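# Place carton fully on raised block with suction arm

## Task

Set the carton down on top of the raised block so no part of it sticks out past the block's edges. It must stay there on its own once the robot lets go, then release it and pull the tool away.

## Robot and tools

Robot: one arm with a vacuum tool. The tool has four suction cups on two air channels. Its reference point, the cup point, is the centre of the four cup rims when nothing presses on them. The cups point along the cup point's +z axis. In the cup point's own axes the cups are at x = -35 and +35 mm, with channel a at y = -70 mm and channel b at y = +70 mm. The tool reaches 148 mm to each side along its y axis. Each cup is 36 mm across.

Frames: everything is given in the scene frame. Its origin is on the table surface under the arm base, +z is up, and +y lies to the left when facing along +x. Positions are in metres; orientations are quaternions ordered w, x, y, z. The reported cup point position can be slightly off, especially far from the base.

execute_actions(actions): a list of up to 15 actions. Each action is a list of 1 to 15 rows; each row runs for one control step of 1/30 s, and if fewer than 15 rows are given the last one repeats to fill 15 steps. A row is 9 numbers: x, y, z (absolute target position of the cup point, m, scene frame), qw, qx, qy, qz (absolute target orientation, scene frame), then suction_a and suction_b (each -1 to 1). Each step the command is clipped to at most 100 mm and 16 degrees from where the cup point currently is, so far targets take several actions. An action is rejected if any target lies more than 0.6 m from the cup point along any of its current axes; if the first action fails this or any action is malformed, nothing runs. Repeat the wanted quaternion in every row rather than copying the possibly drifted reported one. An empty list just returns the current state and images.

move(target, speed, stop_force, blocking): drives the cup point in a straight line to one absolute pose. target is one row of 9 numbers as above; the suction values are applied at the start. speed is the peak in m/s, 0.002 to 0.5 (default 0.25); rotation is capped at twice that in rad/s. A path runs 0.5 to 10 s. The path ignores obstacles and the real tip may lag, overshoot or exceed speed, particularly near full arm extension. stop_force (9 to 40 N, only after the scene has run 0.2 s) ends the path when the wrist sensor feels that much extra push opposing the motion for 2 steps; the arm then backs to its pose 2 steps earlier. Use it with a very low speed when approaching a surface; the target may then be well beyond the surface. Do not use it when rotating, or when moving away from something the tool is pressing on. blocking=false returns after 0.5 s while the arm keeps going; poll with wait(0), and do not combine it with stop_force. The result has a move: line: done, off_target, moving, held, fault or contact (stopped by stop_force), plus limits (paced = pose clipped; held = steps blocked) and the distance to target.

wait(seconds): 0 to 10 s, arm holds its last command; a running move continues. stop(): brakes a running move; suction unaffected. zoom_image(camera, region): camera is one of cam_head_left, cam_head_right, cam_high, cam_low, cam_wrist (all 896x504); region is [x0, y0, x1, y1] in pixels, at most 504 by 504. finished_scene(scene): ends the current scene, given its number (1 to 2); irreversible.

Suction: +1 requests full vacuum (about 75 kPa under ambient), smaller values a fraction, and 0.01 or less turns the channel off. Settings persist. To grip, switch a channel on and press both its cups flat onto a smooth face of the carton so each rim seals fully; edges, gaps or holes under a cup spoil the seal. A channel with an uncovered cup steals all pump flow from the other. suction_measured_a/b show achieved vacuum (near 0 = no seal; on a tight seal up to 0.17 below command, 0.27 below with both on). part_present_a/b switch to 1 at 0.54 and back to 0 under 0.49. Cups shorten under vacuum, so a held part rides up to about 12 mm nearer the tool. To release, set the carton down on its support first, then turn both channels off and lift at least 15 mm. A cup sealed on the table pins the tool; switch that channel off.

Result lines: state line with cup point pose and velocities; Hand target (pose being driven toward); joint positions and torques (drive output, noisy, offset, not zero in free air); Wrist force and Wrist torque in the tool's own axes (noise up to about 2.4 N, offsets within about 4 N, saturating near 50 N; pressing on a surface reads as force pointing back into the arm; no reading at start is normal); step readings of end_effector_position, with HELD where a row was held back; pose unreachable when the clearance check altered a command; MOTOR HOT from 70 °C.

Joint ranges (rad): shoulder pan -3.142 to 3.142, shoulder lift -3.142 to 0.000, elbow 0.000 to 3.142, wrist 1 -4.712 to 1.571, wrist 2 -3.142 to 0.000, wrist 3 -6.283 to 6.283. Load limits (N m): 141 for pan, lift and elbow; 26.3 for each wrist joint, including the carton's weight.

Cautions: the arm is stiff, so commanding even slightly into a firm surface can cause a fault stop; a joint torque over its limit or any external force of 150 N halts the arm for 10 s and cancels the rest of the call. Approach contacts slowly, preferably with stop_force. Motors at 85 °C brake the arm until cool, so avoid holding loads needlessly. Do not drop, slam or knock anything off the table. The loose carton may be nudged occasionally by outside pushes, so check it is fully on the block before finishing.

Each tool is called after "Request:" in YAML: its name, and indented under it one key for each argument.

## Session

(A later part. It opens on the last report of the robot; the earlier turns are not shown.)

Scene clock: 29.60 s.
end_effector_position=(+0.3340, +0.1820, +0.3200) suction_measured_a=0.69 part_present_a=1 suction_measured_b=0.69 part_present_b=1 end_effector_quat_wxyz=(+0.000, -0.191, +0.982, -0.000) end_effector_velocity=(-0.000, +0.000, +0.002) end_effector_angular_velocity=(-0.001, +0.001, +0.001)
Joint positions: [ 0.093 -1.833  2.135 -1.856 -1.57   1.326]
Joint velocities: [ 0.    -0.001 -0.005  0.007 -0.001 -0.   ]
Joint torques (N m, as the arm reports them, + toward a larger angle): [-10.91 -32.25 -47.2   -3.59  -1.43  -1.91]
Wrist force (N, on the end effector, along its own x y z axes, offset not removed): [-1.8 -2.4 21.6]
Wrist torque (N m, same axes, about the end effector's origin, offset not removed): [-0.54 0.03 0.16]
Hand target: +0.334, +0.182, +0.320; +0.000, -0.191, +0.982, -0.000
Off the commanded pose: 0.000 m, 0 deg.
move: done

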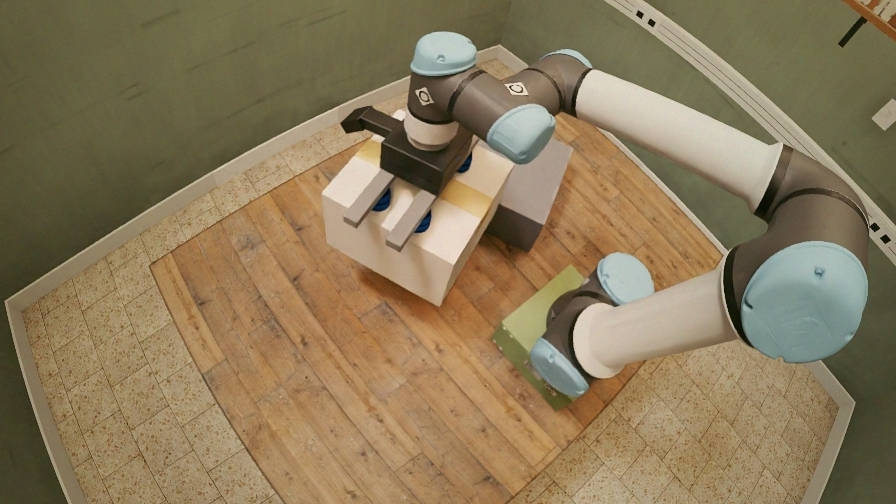

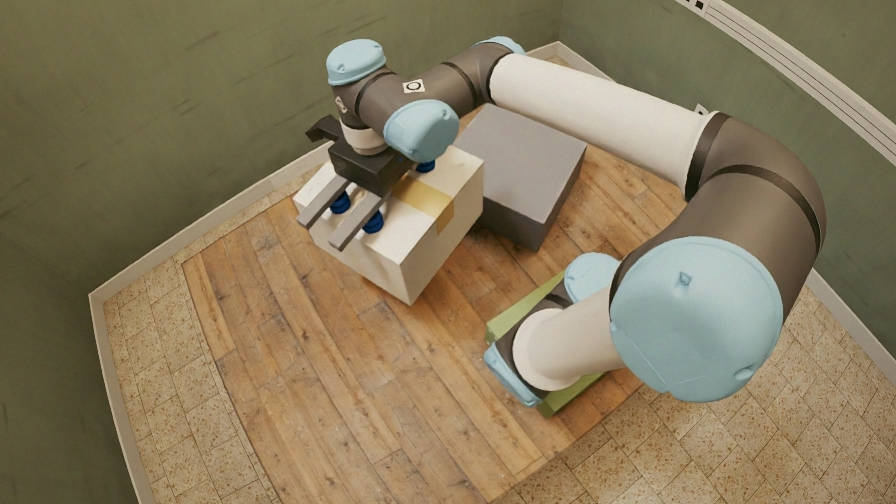

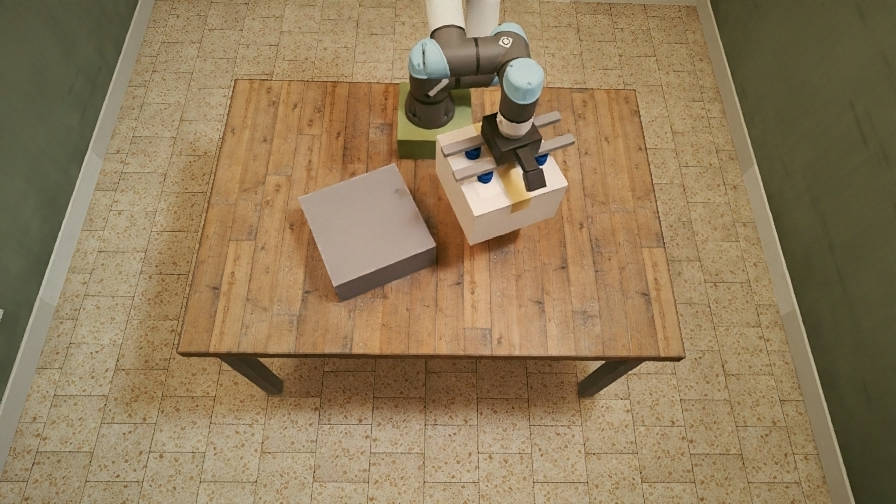

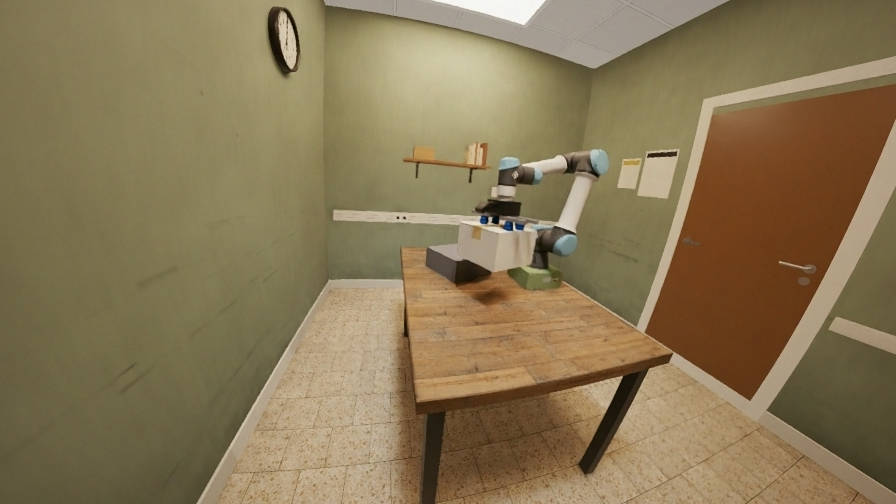

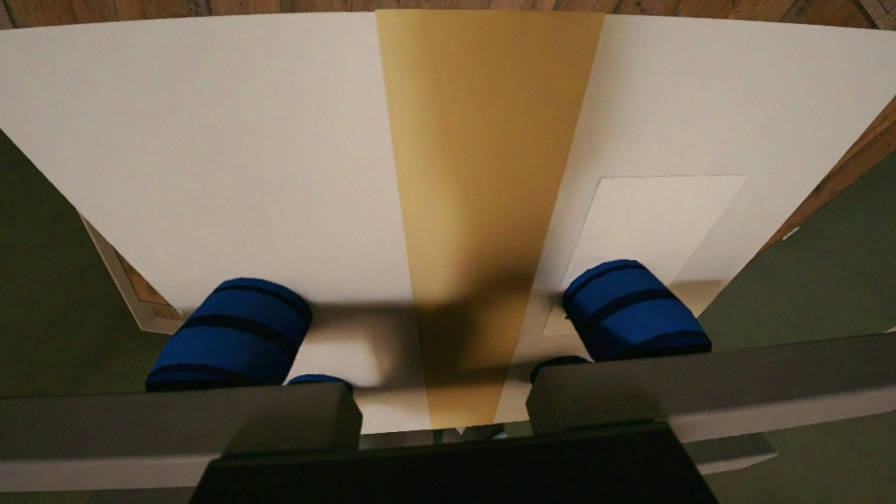

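Request:
move:
  target: [0.40,-0.125,0.30,0,-0.208,0.978,0,1,1]
  speed: 0.2

Scene clock: 32.40 s.
end_effector_position=(+0.3999, -0.1252, +0.2999) suction_measured_a=0.69 part_present_a=1 suction_measured_b=0.69 part_present_b=1 end_effector_quat_wxyz=(+0.000, -0.208, +0.978, +0.000) end_effector_velocity=(+0.001, -0.002, +0.000) end_effector_angular_velocity=(-0.000, -0.000, -0.000)
Joint positions: [-0.662 -1.708  2.096 -1.945 -1.581  0.537]
Joint velocities: [-0.002  0.003 -0.002 -0.001 -0.    -0.002]
Joint torques (N m, as the arm reports them, + toward a larger angle): [-10.89 -16.51 -47.1   -8.39   2.18  -1.76]
Wrist force (N, on the end effector, along its own x y z axes, offset not removed): [-4.3 -1.8 26.1]
Wrist torque (N m, same axes, about the end effector's origin, offset not removed): [-0.48 0.20 0.01]
Hand target: +0.400, -0.125, +0.300; +0.000, -0.208, +0.978, +0.000
Off the commanded pose: 0.000 m, 0 deg.
move: done

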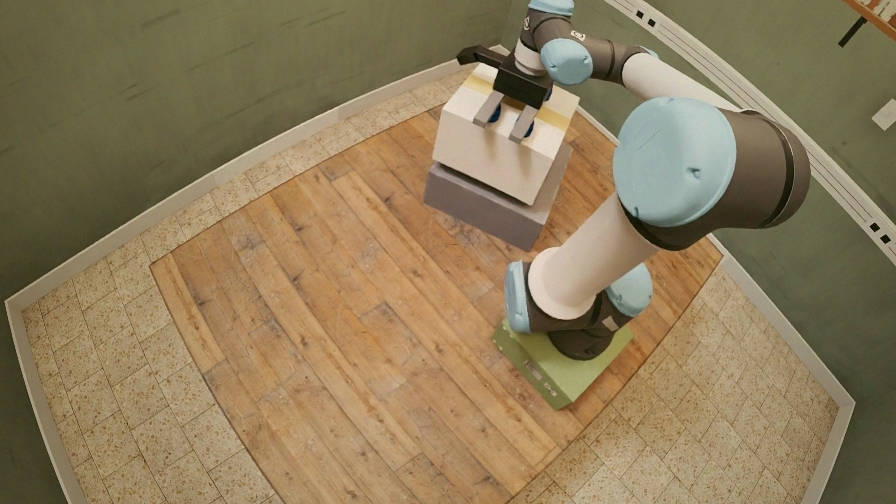

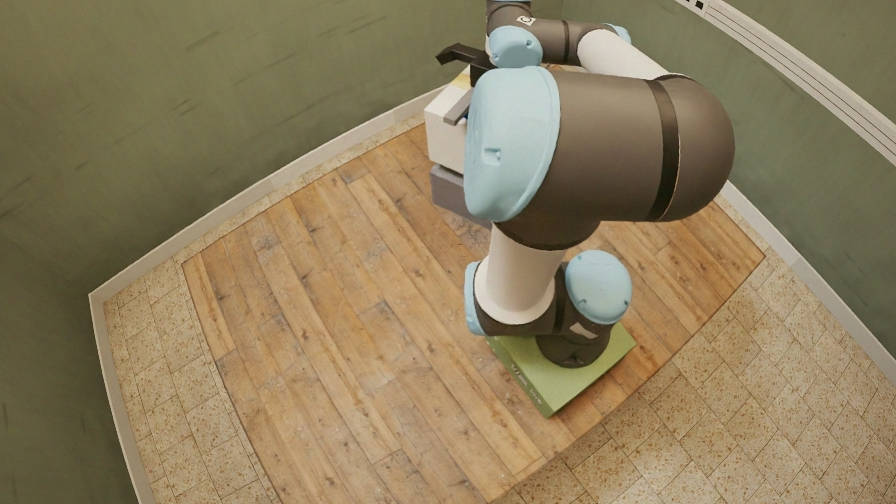

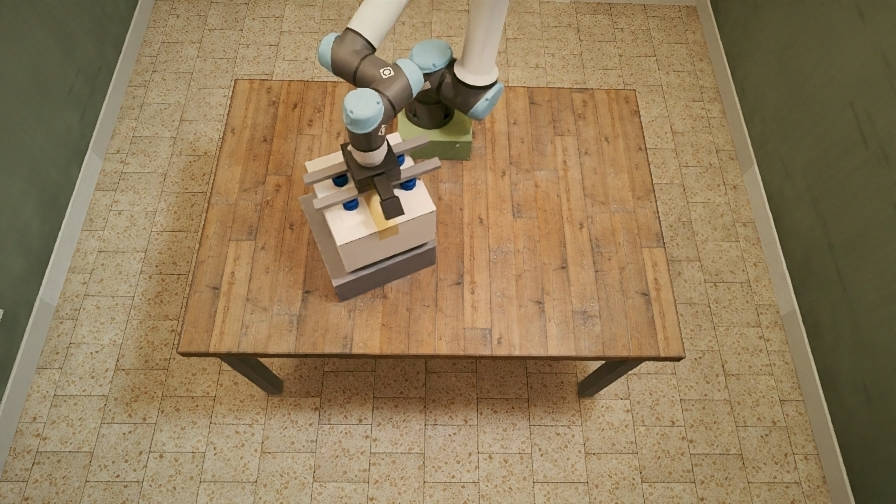

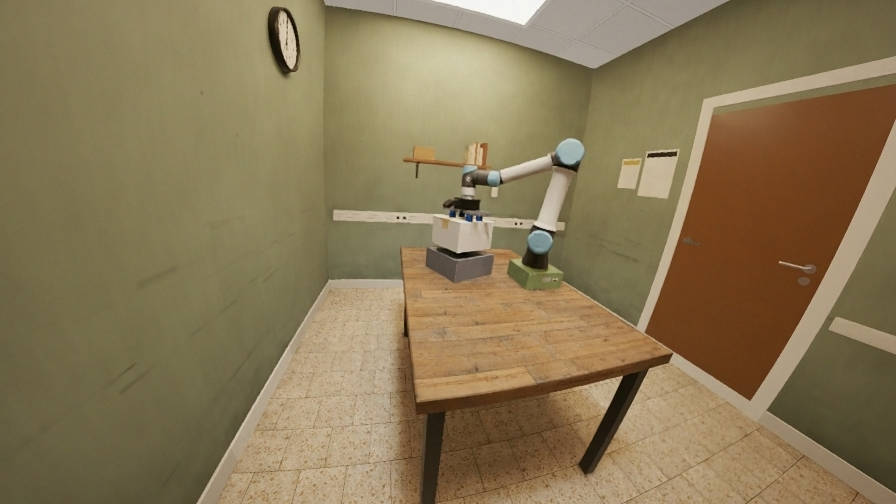

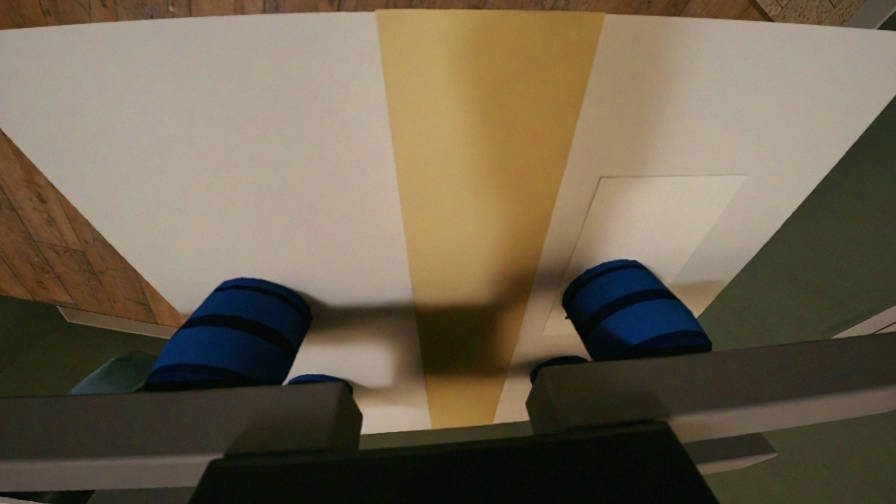

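Close. Lower slowly to just above.

Request:
move:
  target: [0.40,-0.125,0.272,0,-0.208,0.978,0,1,1]
  speed: 0.03

Request:
zoom_image:
  camera: "cam_high"
  region: [270, 130, 480, 320]

Request:
zoom_image:
  camera: "cam_head_left"
  region: [390, 60, 620, 270]

Request:
zoom_image:
  camera: "cam_low"
  region: [410, 200, 510, 290]

Scene clock: 34.47 s.
end_effector_position=(+0.4000, -0.1250, +0.2721) suction_measured_a=0.69 part_present_a=1 suction_measured_b=0.69 part_present_b=1 end_effector_quat_wxyz=(-0.000, -0.208, +0.978, +0.000) end_effector_velocity=(-0.000, -0.000, -0.002) end_effector_angular_velocity=(+0.000, +0.000, -0.001)
Joint positions: [-0.662 -1.677  2.148 -2.028 -1.582  0.537]
Joint velocities: [-0.     0.002  0.003 -0.005 -0.     0.   ]
Joint torques (N m, as the arm reports them, + toward a larger angle): [ 13.5  -19.08 -31.67  -8.3   -2.41   1.8 ]
Wrist force (N, on the end effector, along its own x y z axes, offset not removed): [-1.7 0.6 22.4]
Wrist torque (N m, same axes, about the end effector's origin, offset not removed): [-0.11 -0.34 -0.14]
Hand target: +0.400, -0.125, +0.272; -0.000, -0.208, +0.978, +0.000
Off the commanded pose: 0.000 m, 0 deg.
move: done

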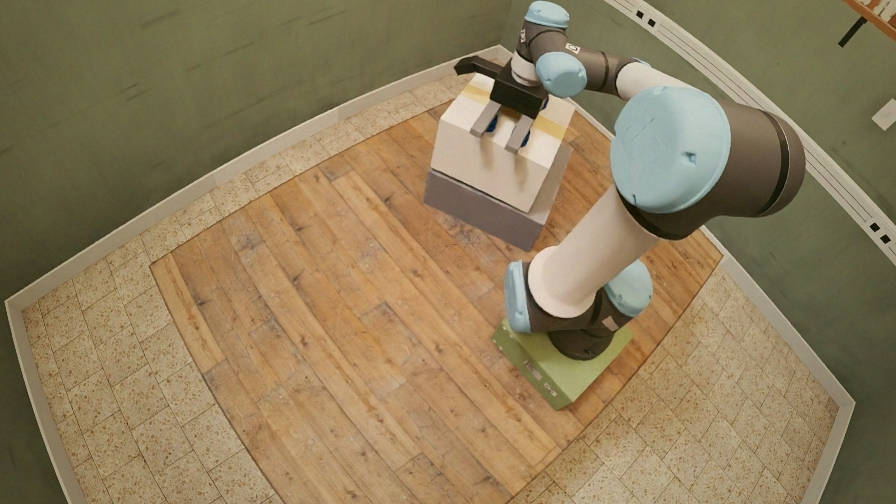

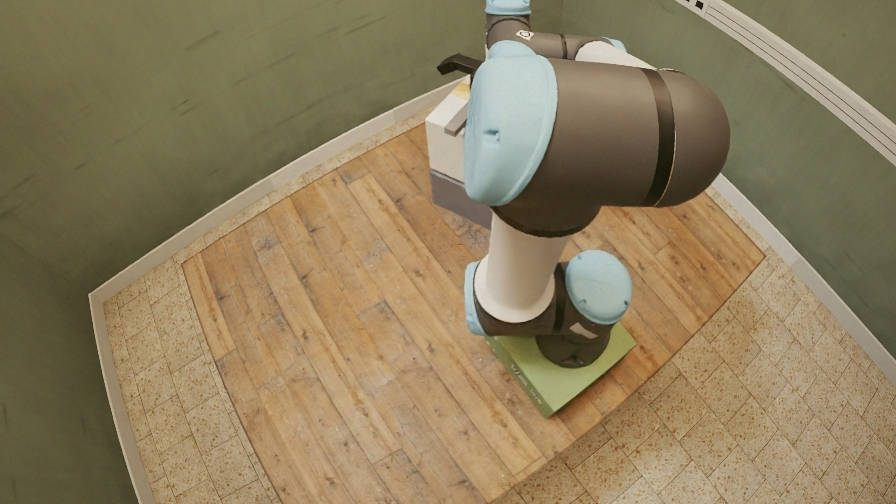

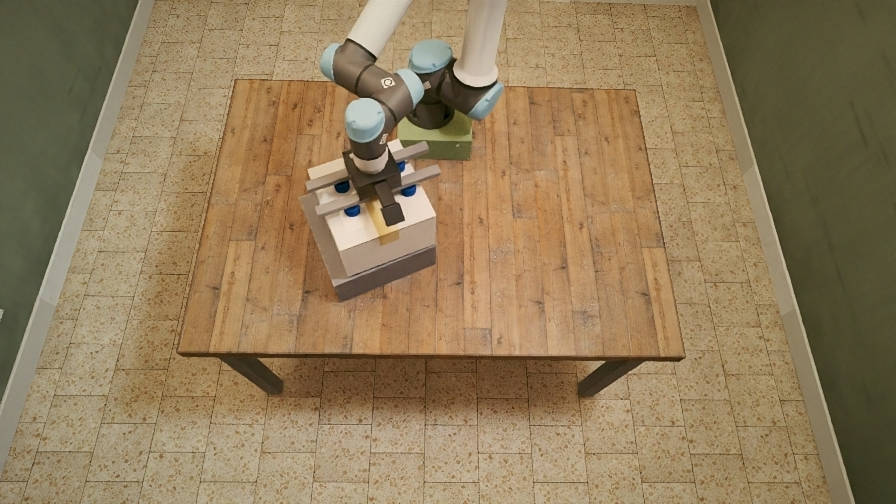

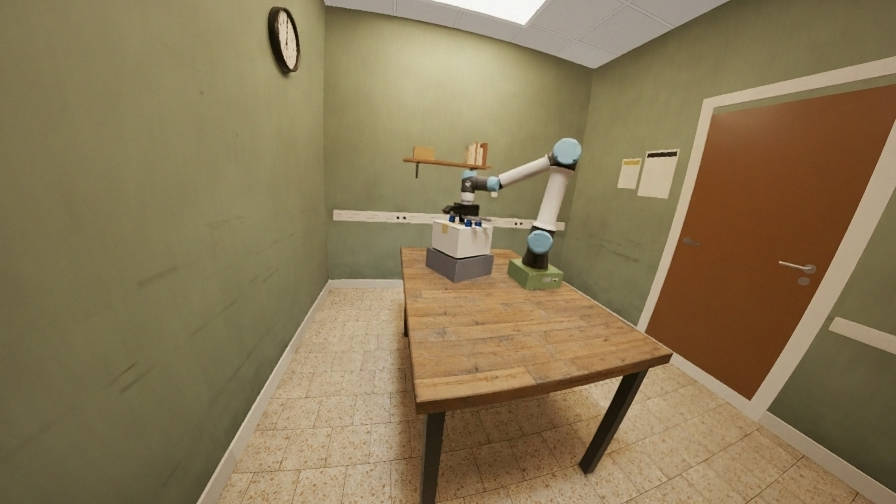

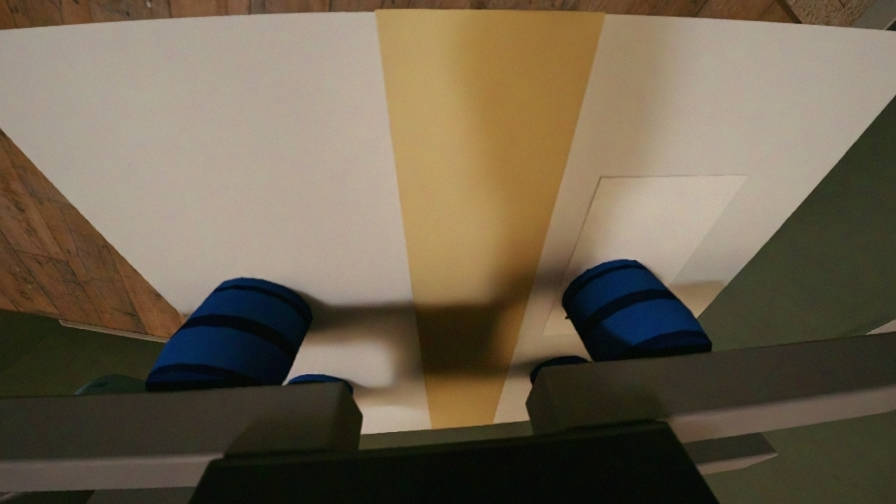

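Region (270, 130, 480, 320) of cam_high's 896x504 image, scaled by 2.400, with more detail than that image has; it fills the top 456 rows of this view, and the rest is white.

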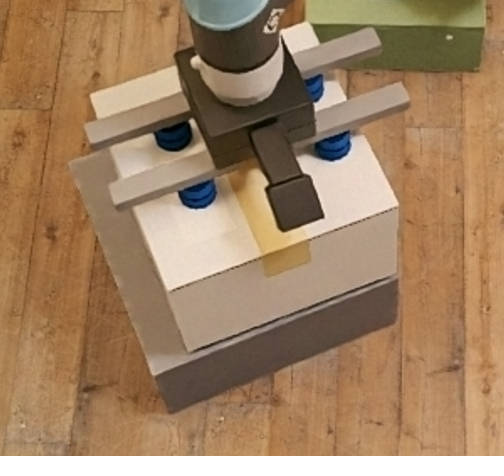

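Region (390, 60, 620, 270) of cam_head_left's 896x504 image, scaled by 2.191, with more detail than that image has; it fills the top 460 rows of this view, and the rest is white.

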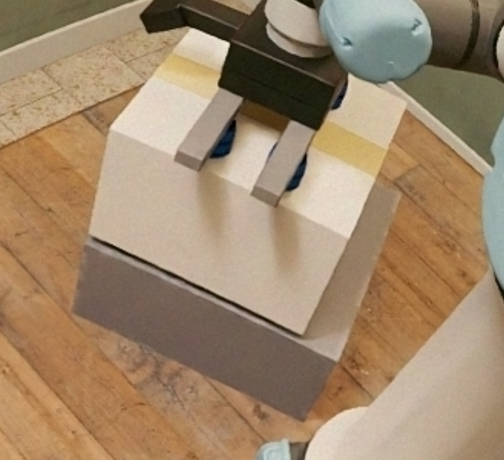

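Region (410, 200, 510, 290) of cam_low's 896x504 image, scaled by 5.040, with more detail than that image has; it fills the top 454 rows of this view, and the rest is white.

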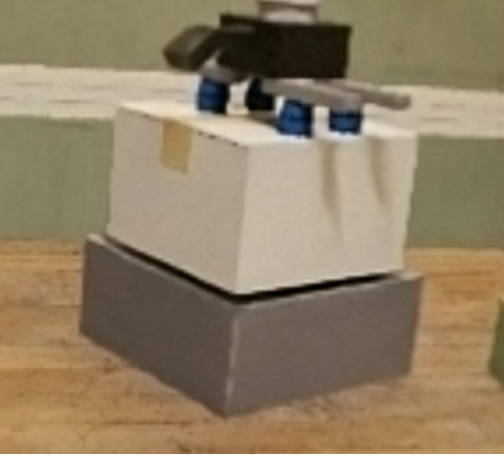

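Request:
move:
  target: [0.402,-0.142,0.272,0,-0.208,0.978,0,1,1]
  speed: 0.03

Request:
zoom_image:
  camera: "cam_high"
  region: [270, 130, 480, 320]

Request:
zoom_image:
  camera: "cam_head_left"
  region: [390, 60, 620, 270]

Request:
zoom_image:
  camera: "cam_low"
  region: [410, 200, 510, 290]

Scene clock: 38.90 s.
end_effector_position=(+0.4020, -0.1419, +0.2720) suction_measured_a=0.69 part_present_a=1 suction_measured_b=0.69 part_present_b=1 end_effector_quat_wxyz=(+0.000, -0.208, +0.978, +0.000) end_effector_velocity=(-0.000, -0.001, -0.000) end_effector_angular_velocity=(+0.000, +0.001, +0.002)
Joint positions: [-0.692 -1.658  2.131 -2.031 -1.582  0.506]
Joint velocities: [-0.002  0.001 -0.001 -0.    -0.    -0.004]
Joint torques (N m, as the arm reports them, + toward a larger angle): [-10.21 -19.77 -45.97  -8.45  -2.39  -2.05]
Wrist force (N, on the end effector, along its own x y z axes, offset not removed): [-2.7 -2.0 26.1]
Wrist torque (N m, same axes, about the end effector's origin, offset not removed): [-0.42 -0.19 0.00]
Hand target: +0.402, -0.142, +0.272; +0.000, -0.208, +0.978, +0.000
Off the commanded pose: 0.000 m, 0 deg.
move: done

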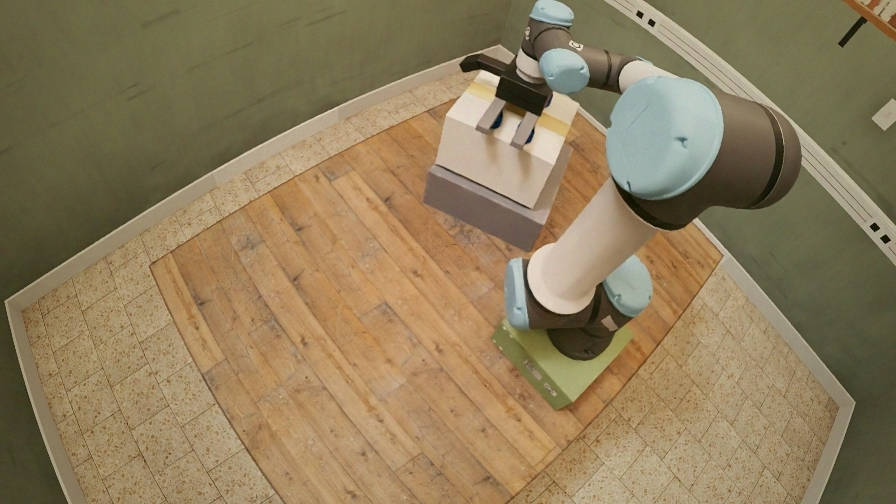

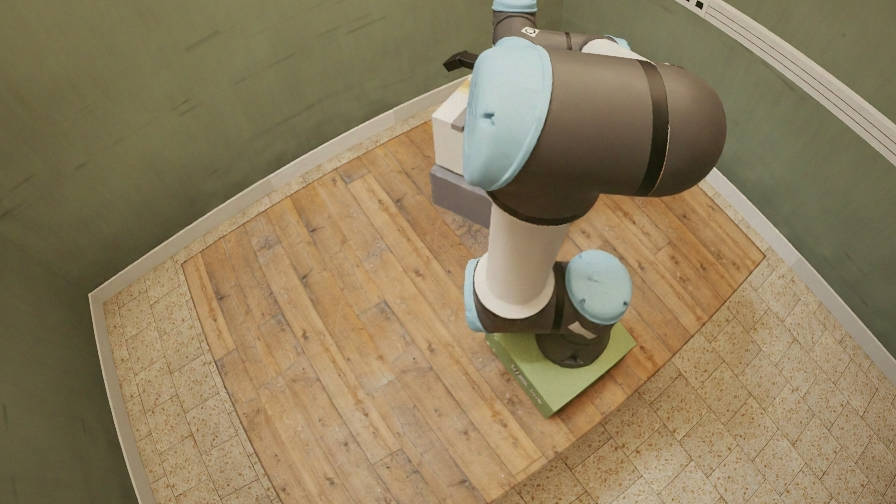

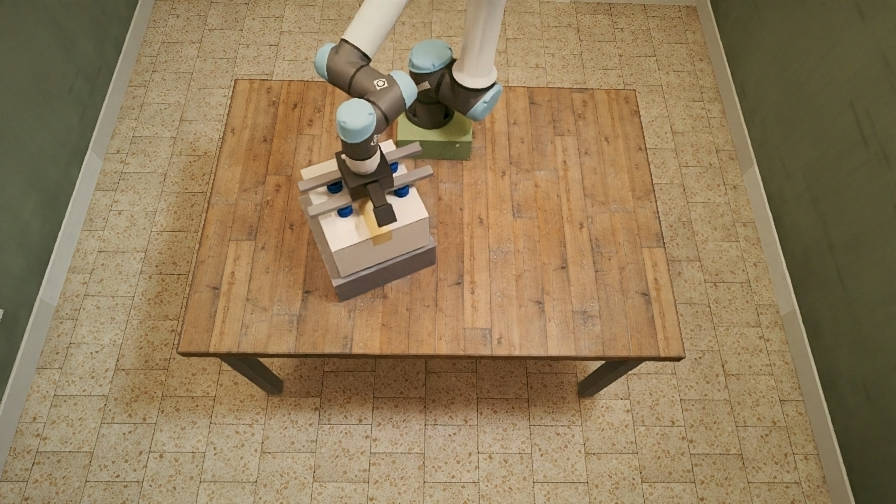

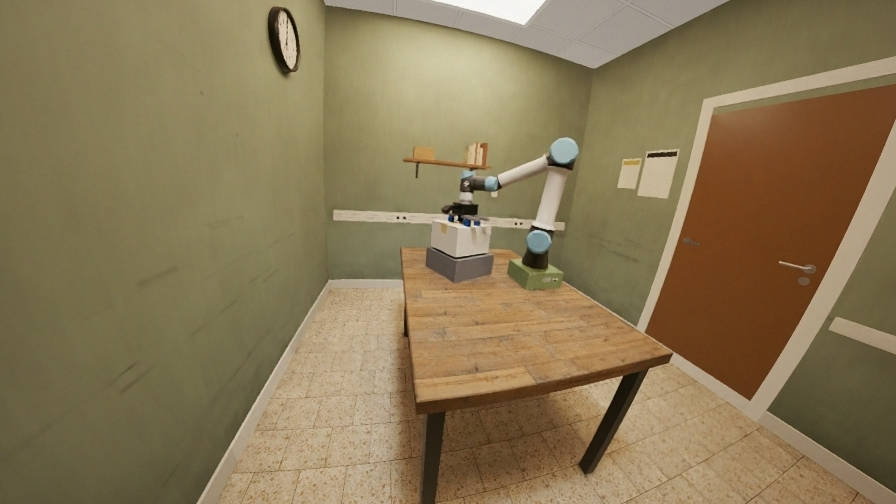

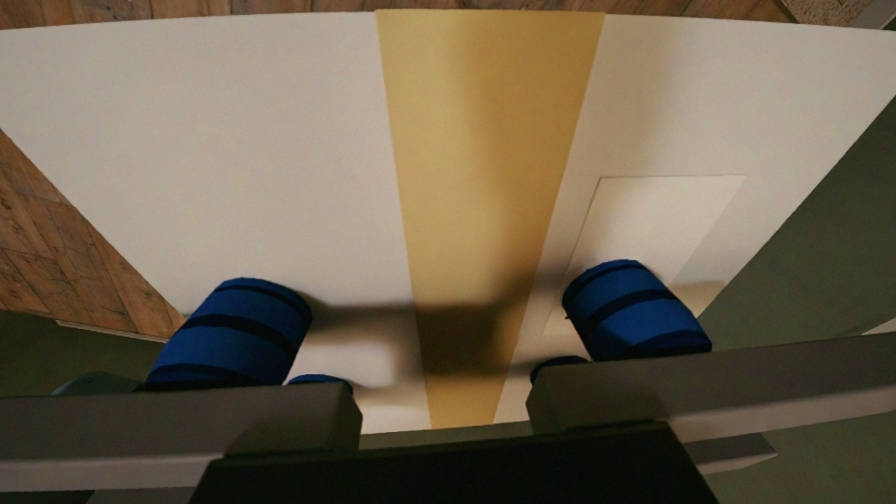

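Region (270, 130, 480, 320) of cam_high's 896x504 image, scaled by 2.400, with more detail than that image has; it fills the top 456 rows of this view, and the rest is white.

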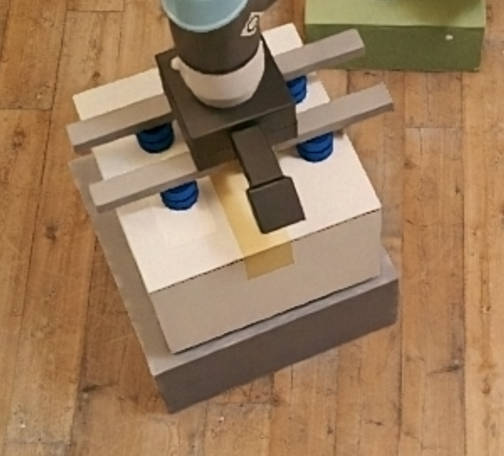

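Region (390, 60, 620, 270) of cam_head_left's 896x504 image, scaled by 2.191, with more detail than that image has; it fills the top 460 rows of this view, and the rest is white.

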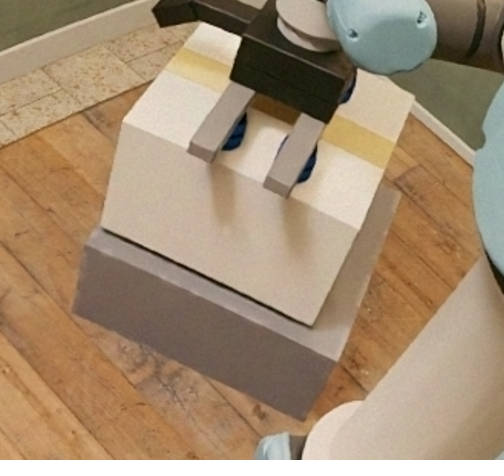

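Region (410, 200, 510, 290) of cam_low's 896x504 image, scaled by 5.040, with more detail than that image has; it fills the top 454 rows of this view, and the rest is white.

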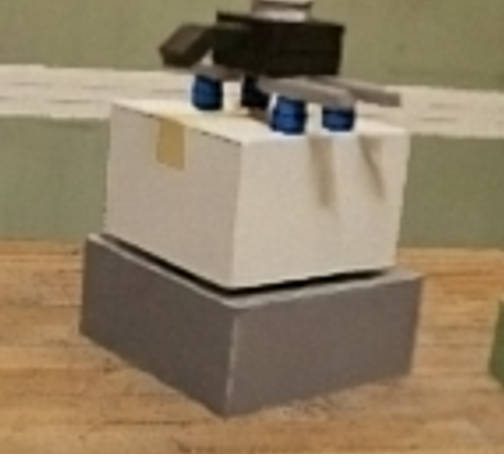

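Request:
move:
  target: [0.402,-0.142,0.258,0,-0.208,0.978,0,1,1]
  speed: 0.004
  stop_force: 10

Scene clock: 43.23 s.
end_effector_position=(+0.4020, -0.1420, +0.2591) suction_measured_a=0.69 part_present_a=1 suction_measured_b=0.69 part_present_b=1 end_effector_quat_wxyz=(+0.000, -0.208, +0.978, -0.000) end_effector_velocity=(-0.000, +0.000, +0.001) end_effector_angular_velocity=(+0.003, +0.002, -0.002)
Joint positions: [-0.693 -1.642  2.154 -2.07  -1.582  0.505]
Joint velocities: [-0.    -0.001 -0.002  0.007  0.001  0.002]
Joint torques (N m, as the arm reports them, + toward a larger angle): [-10.38 -28.96 -34.58  -1.6   -1.98  -1.95]
Wrist force (N, on the end effector, along its own x y z axes, offset not removed): [-0.6 8.1 -4.1]
Wrist torque (N m, same axes, about the end effector's origin, offset not removed): [1.12 0.00 0.19]
Hand target: +0.402, -0.142, +0.259; +0.000, -0.208, +0.978, -0.000
Off the commanded pose: 0.001 m, 0 deg.
move: contact

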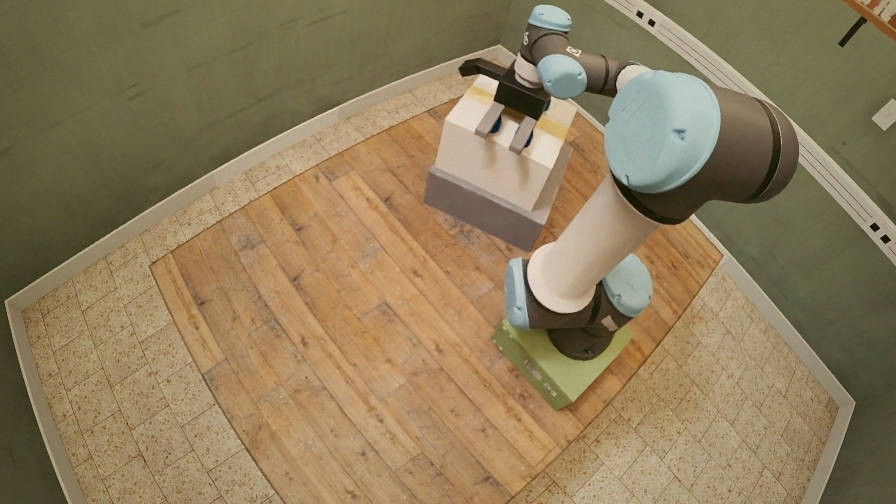

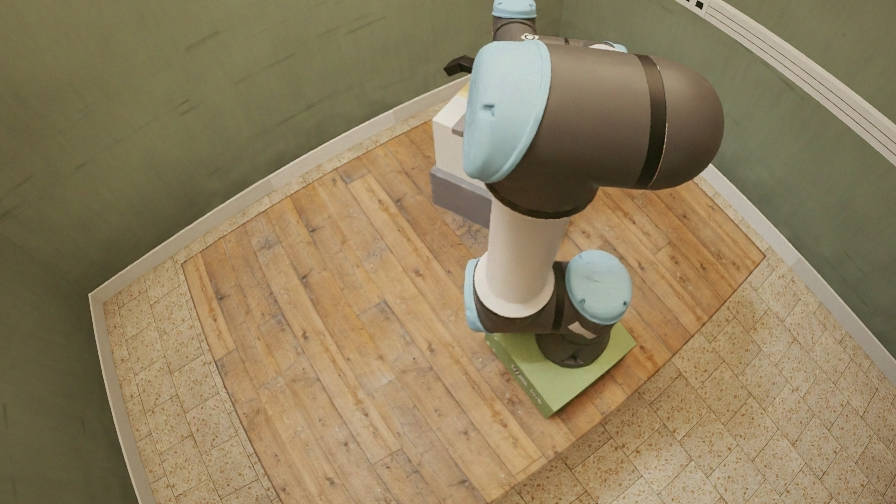

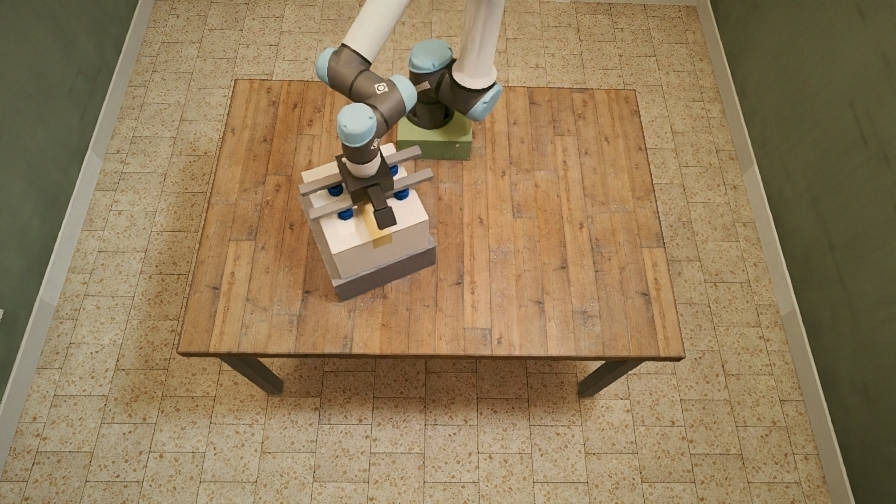

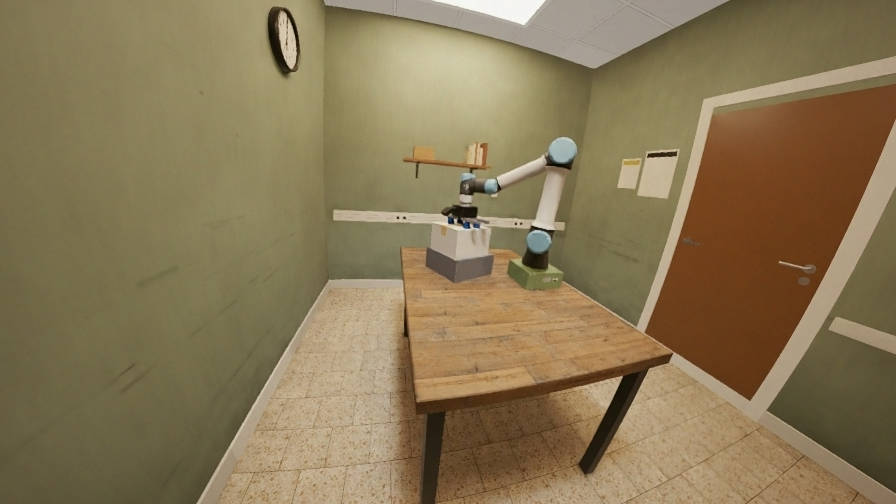

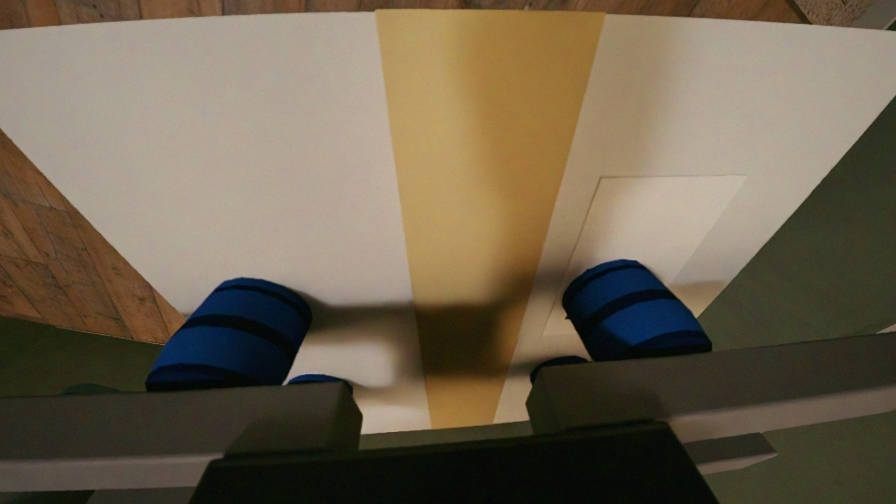

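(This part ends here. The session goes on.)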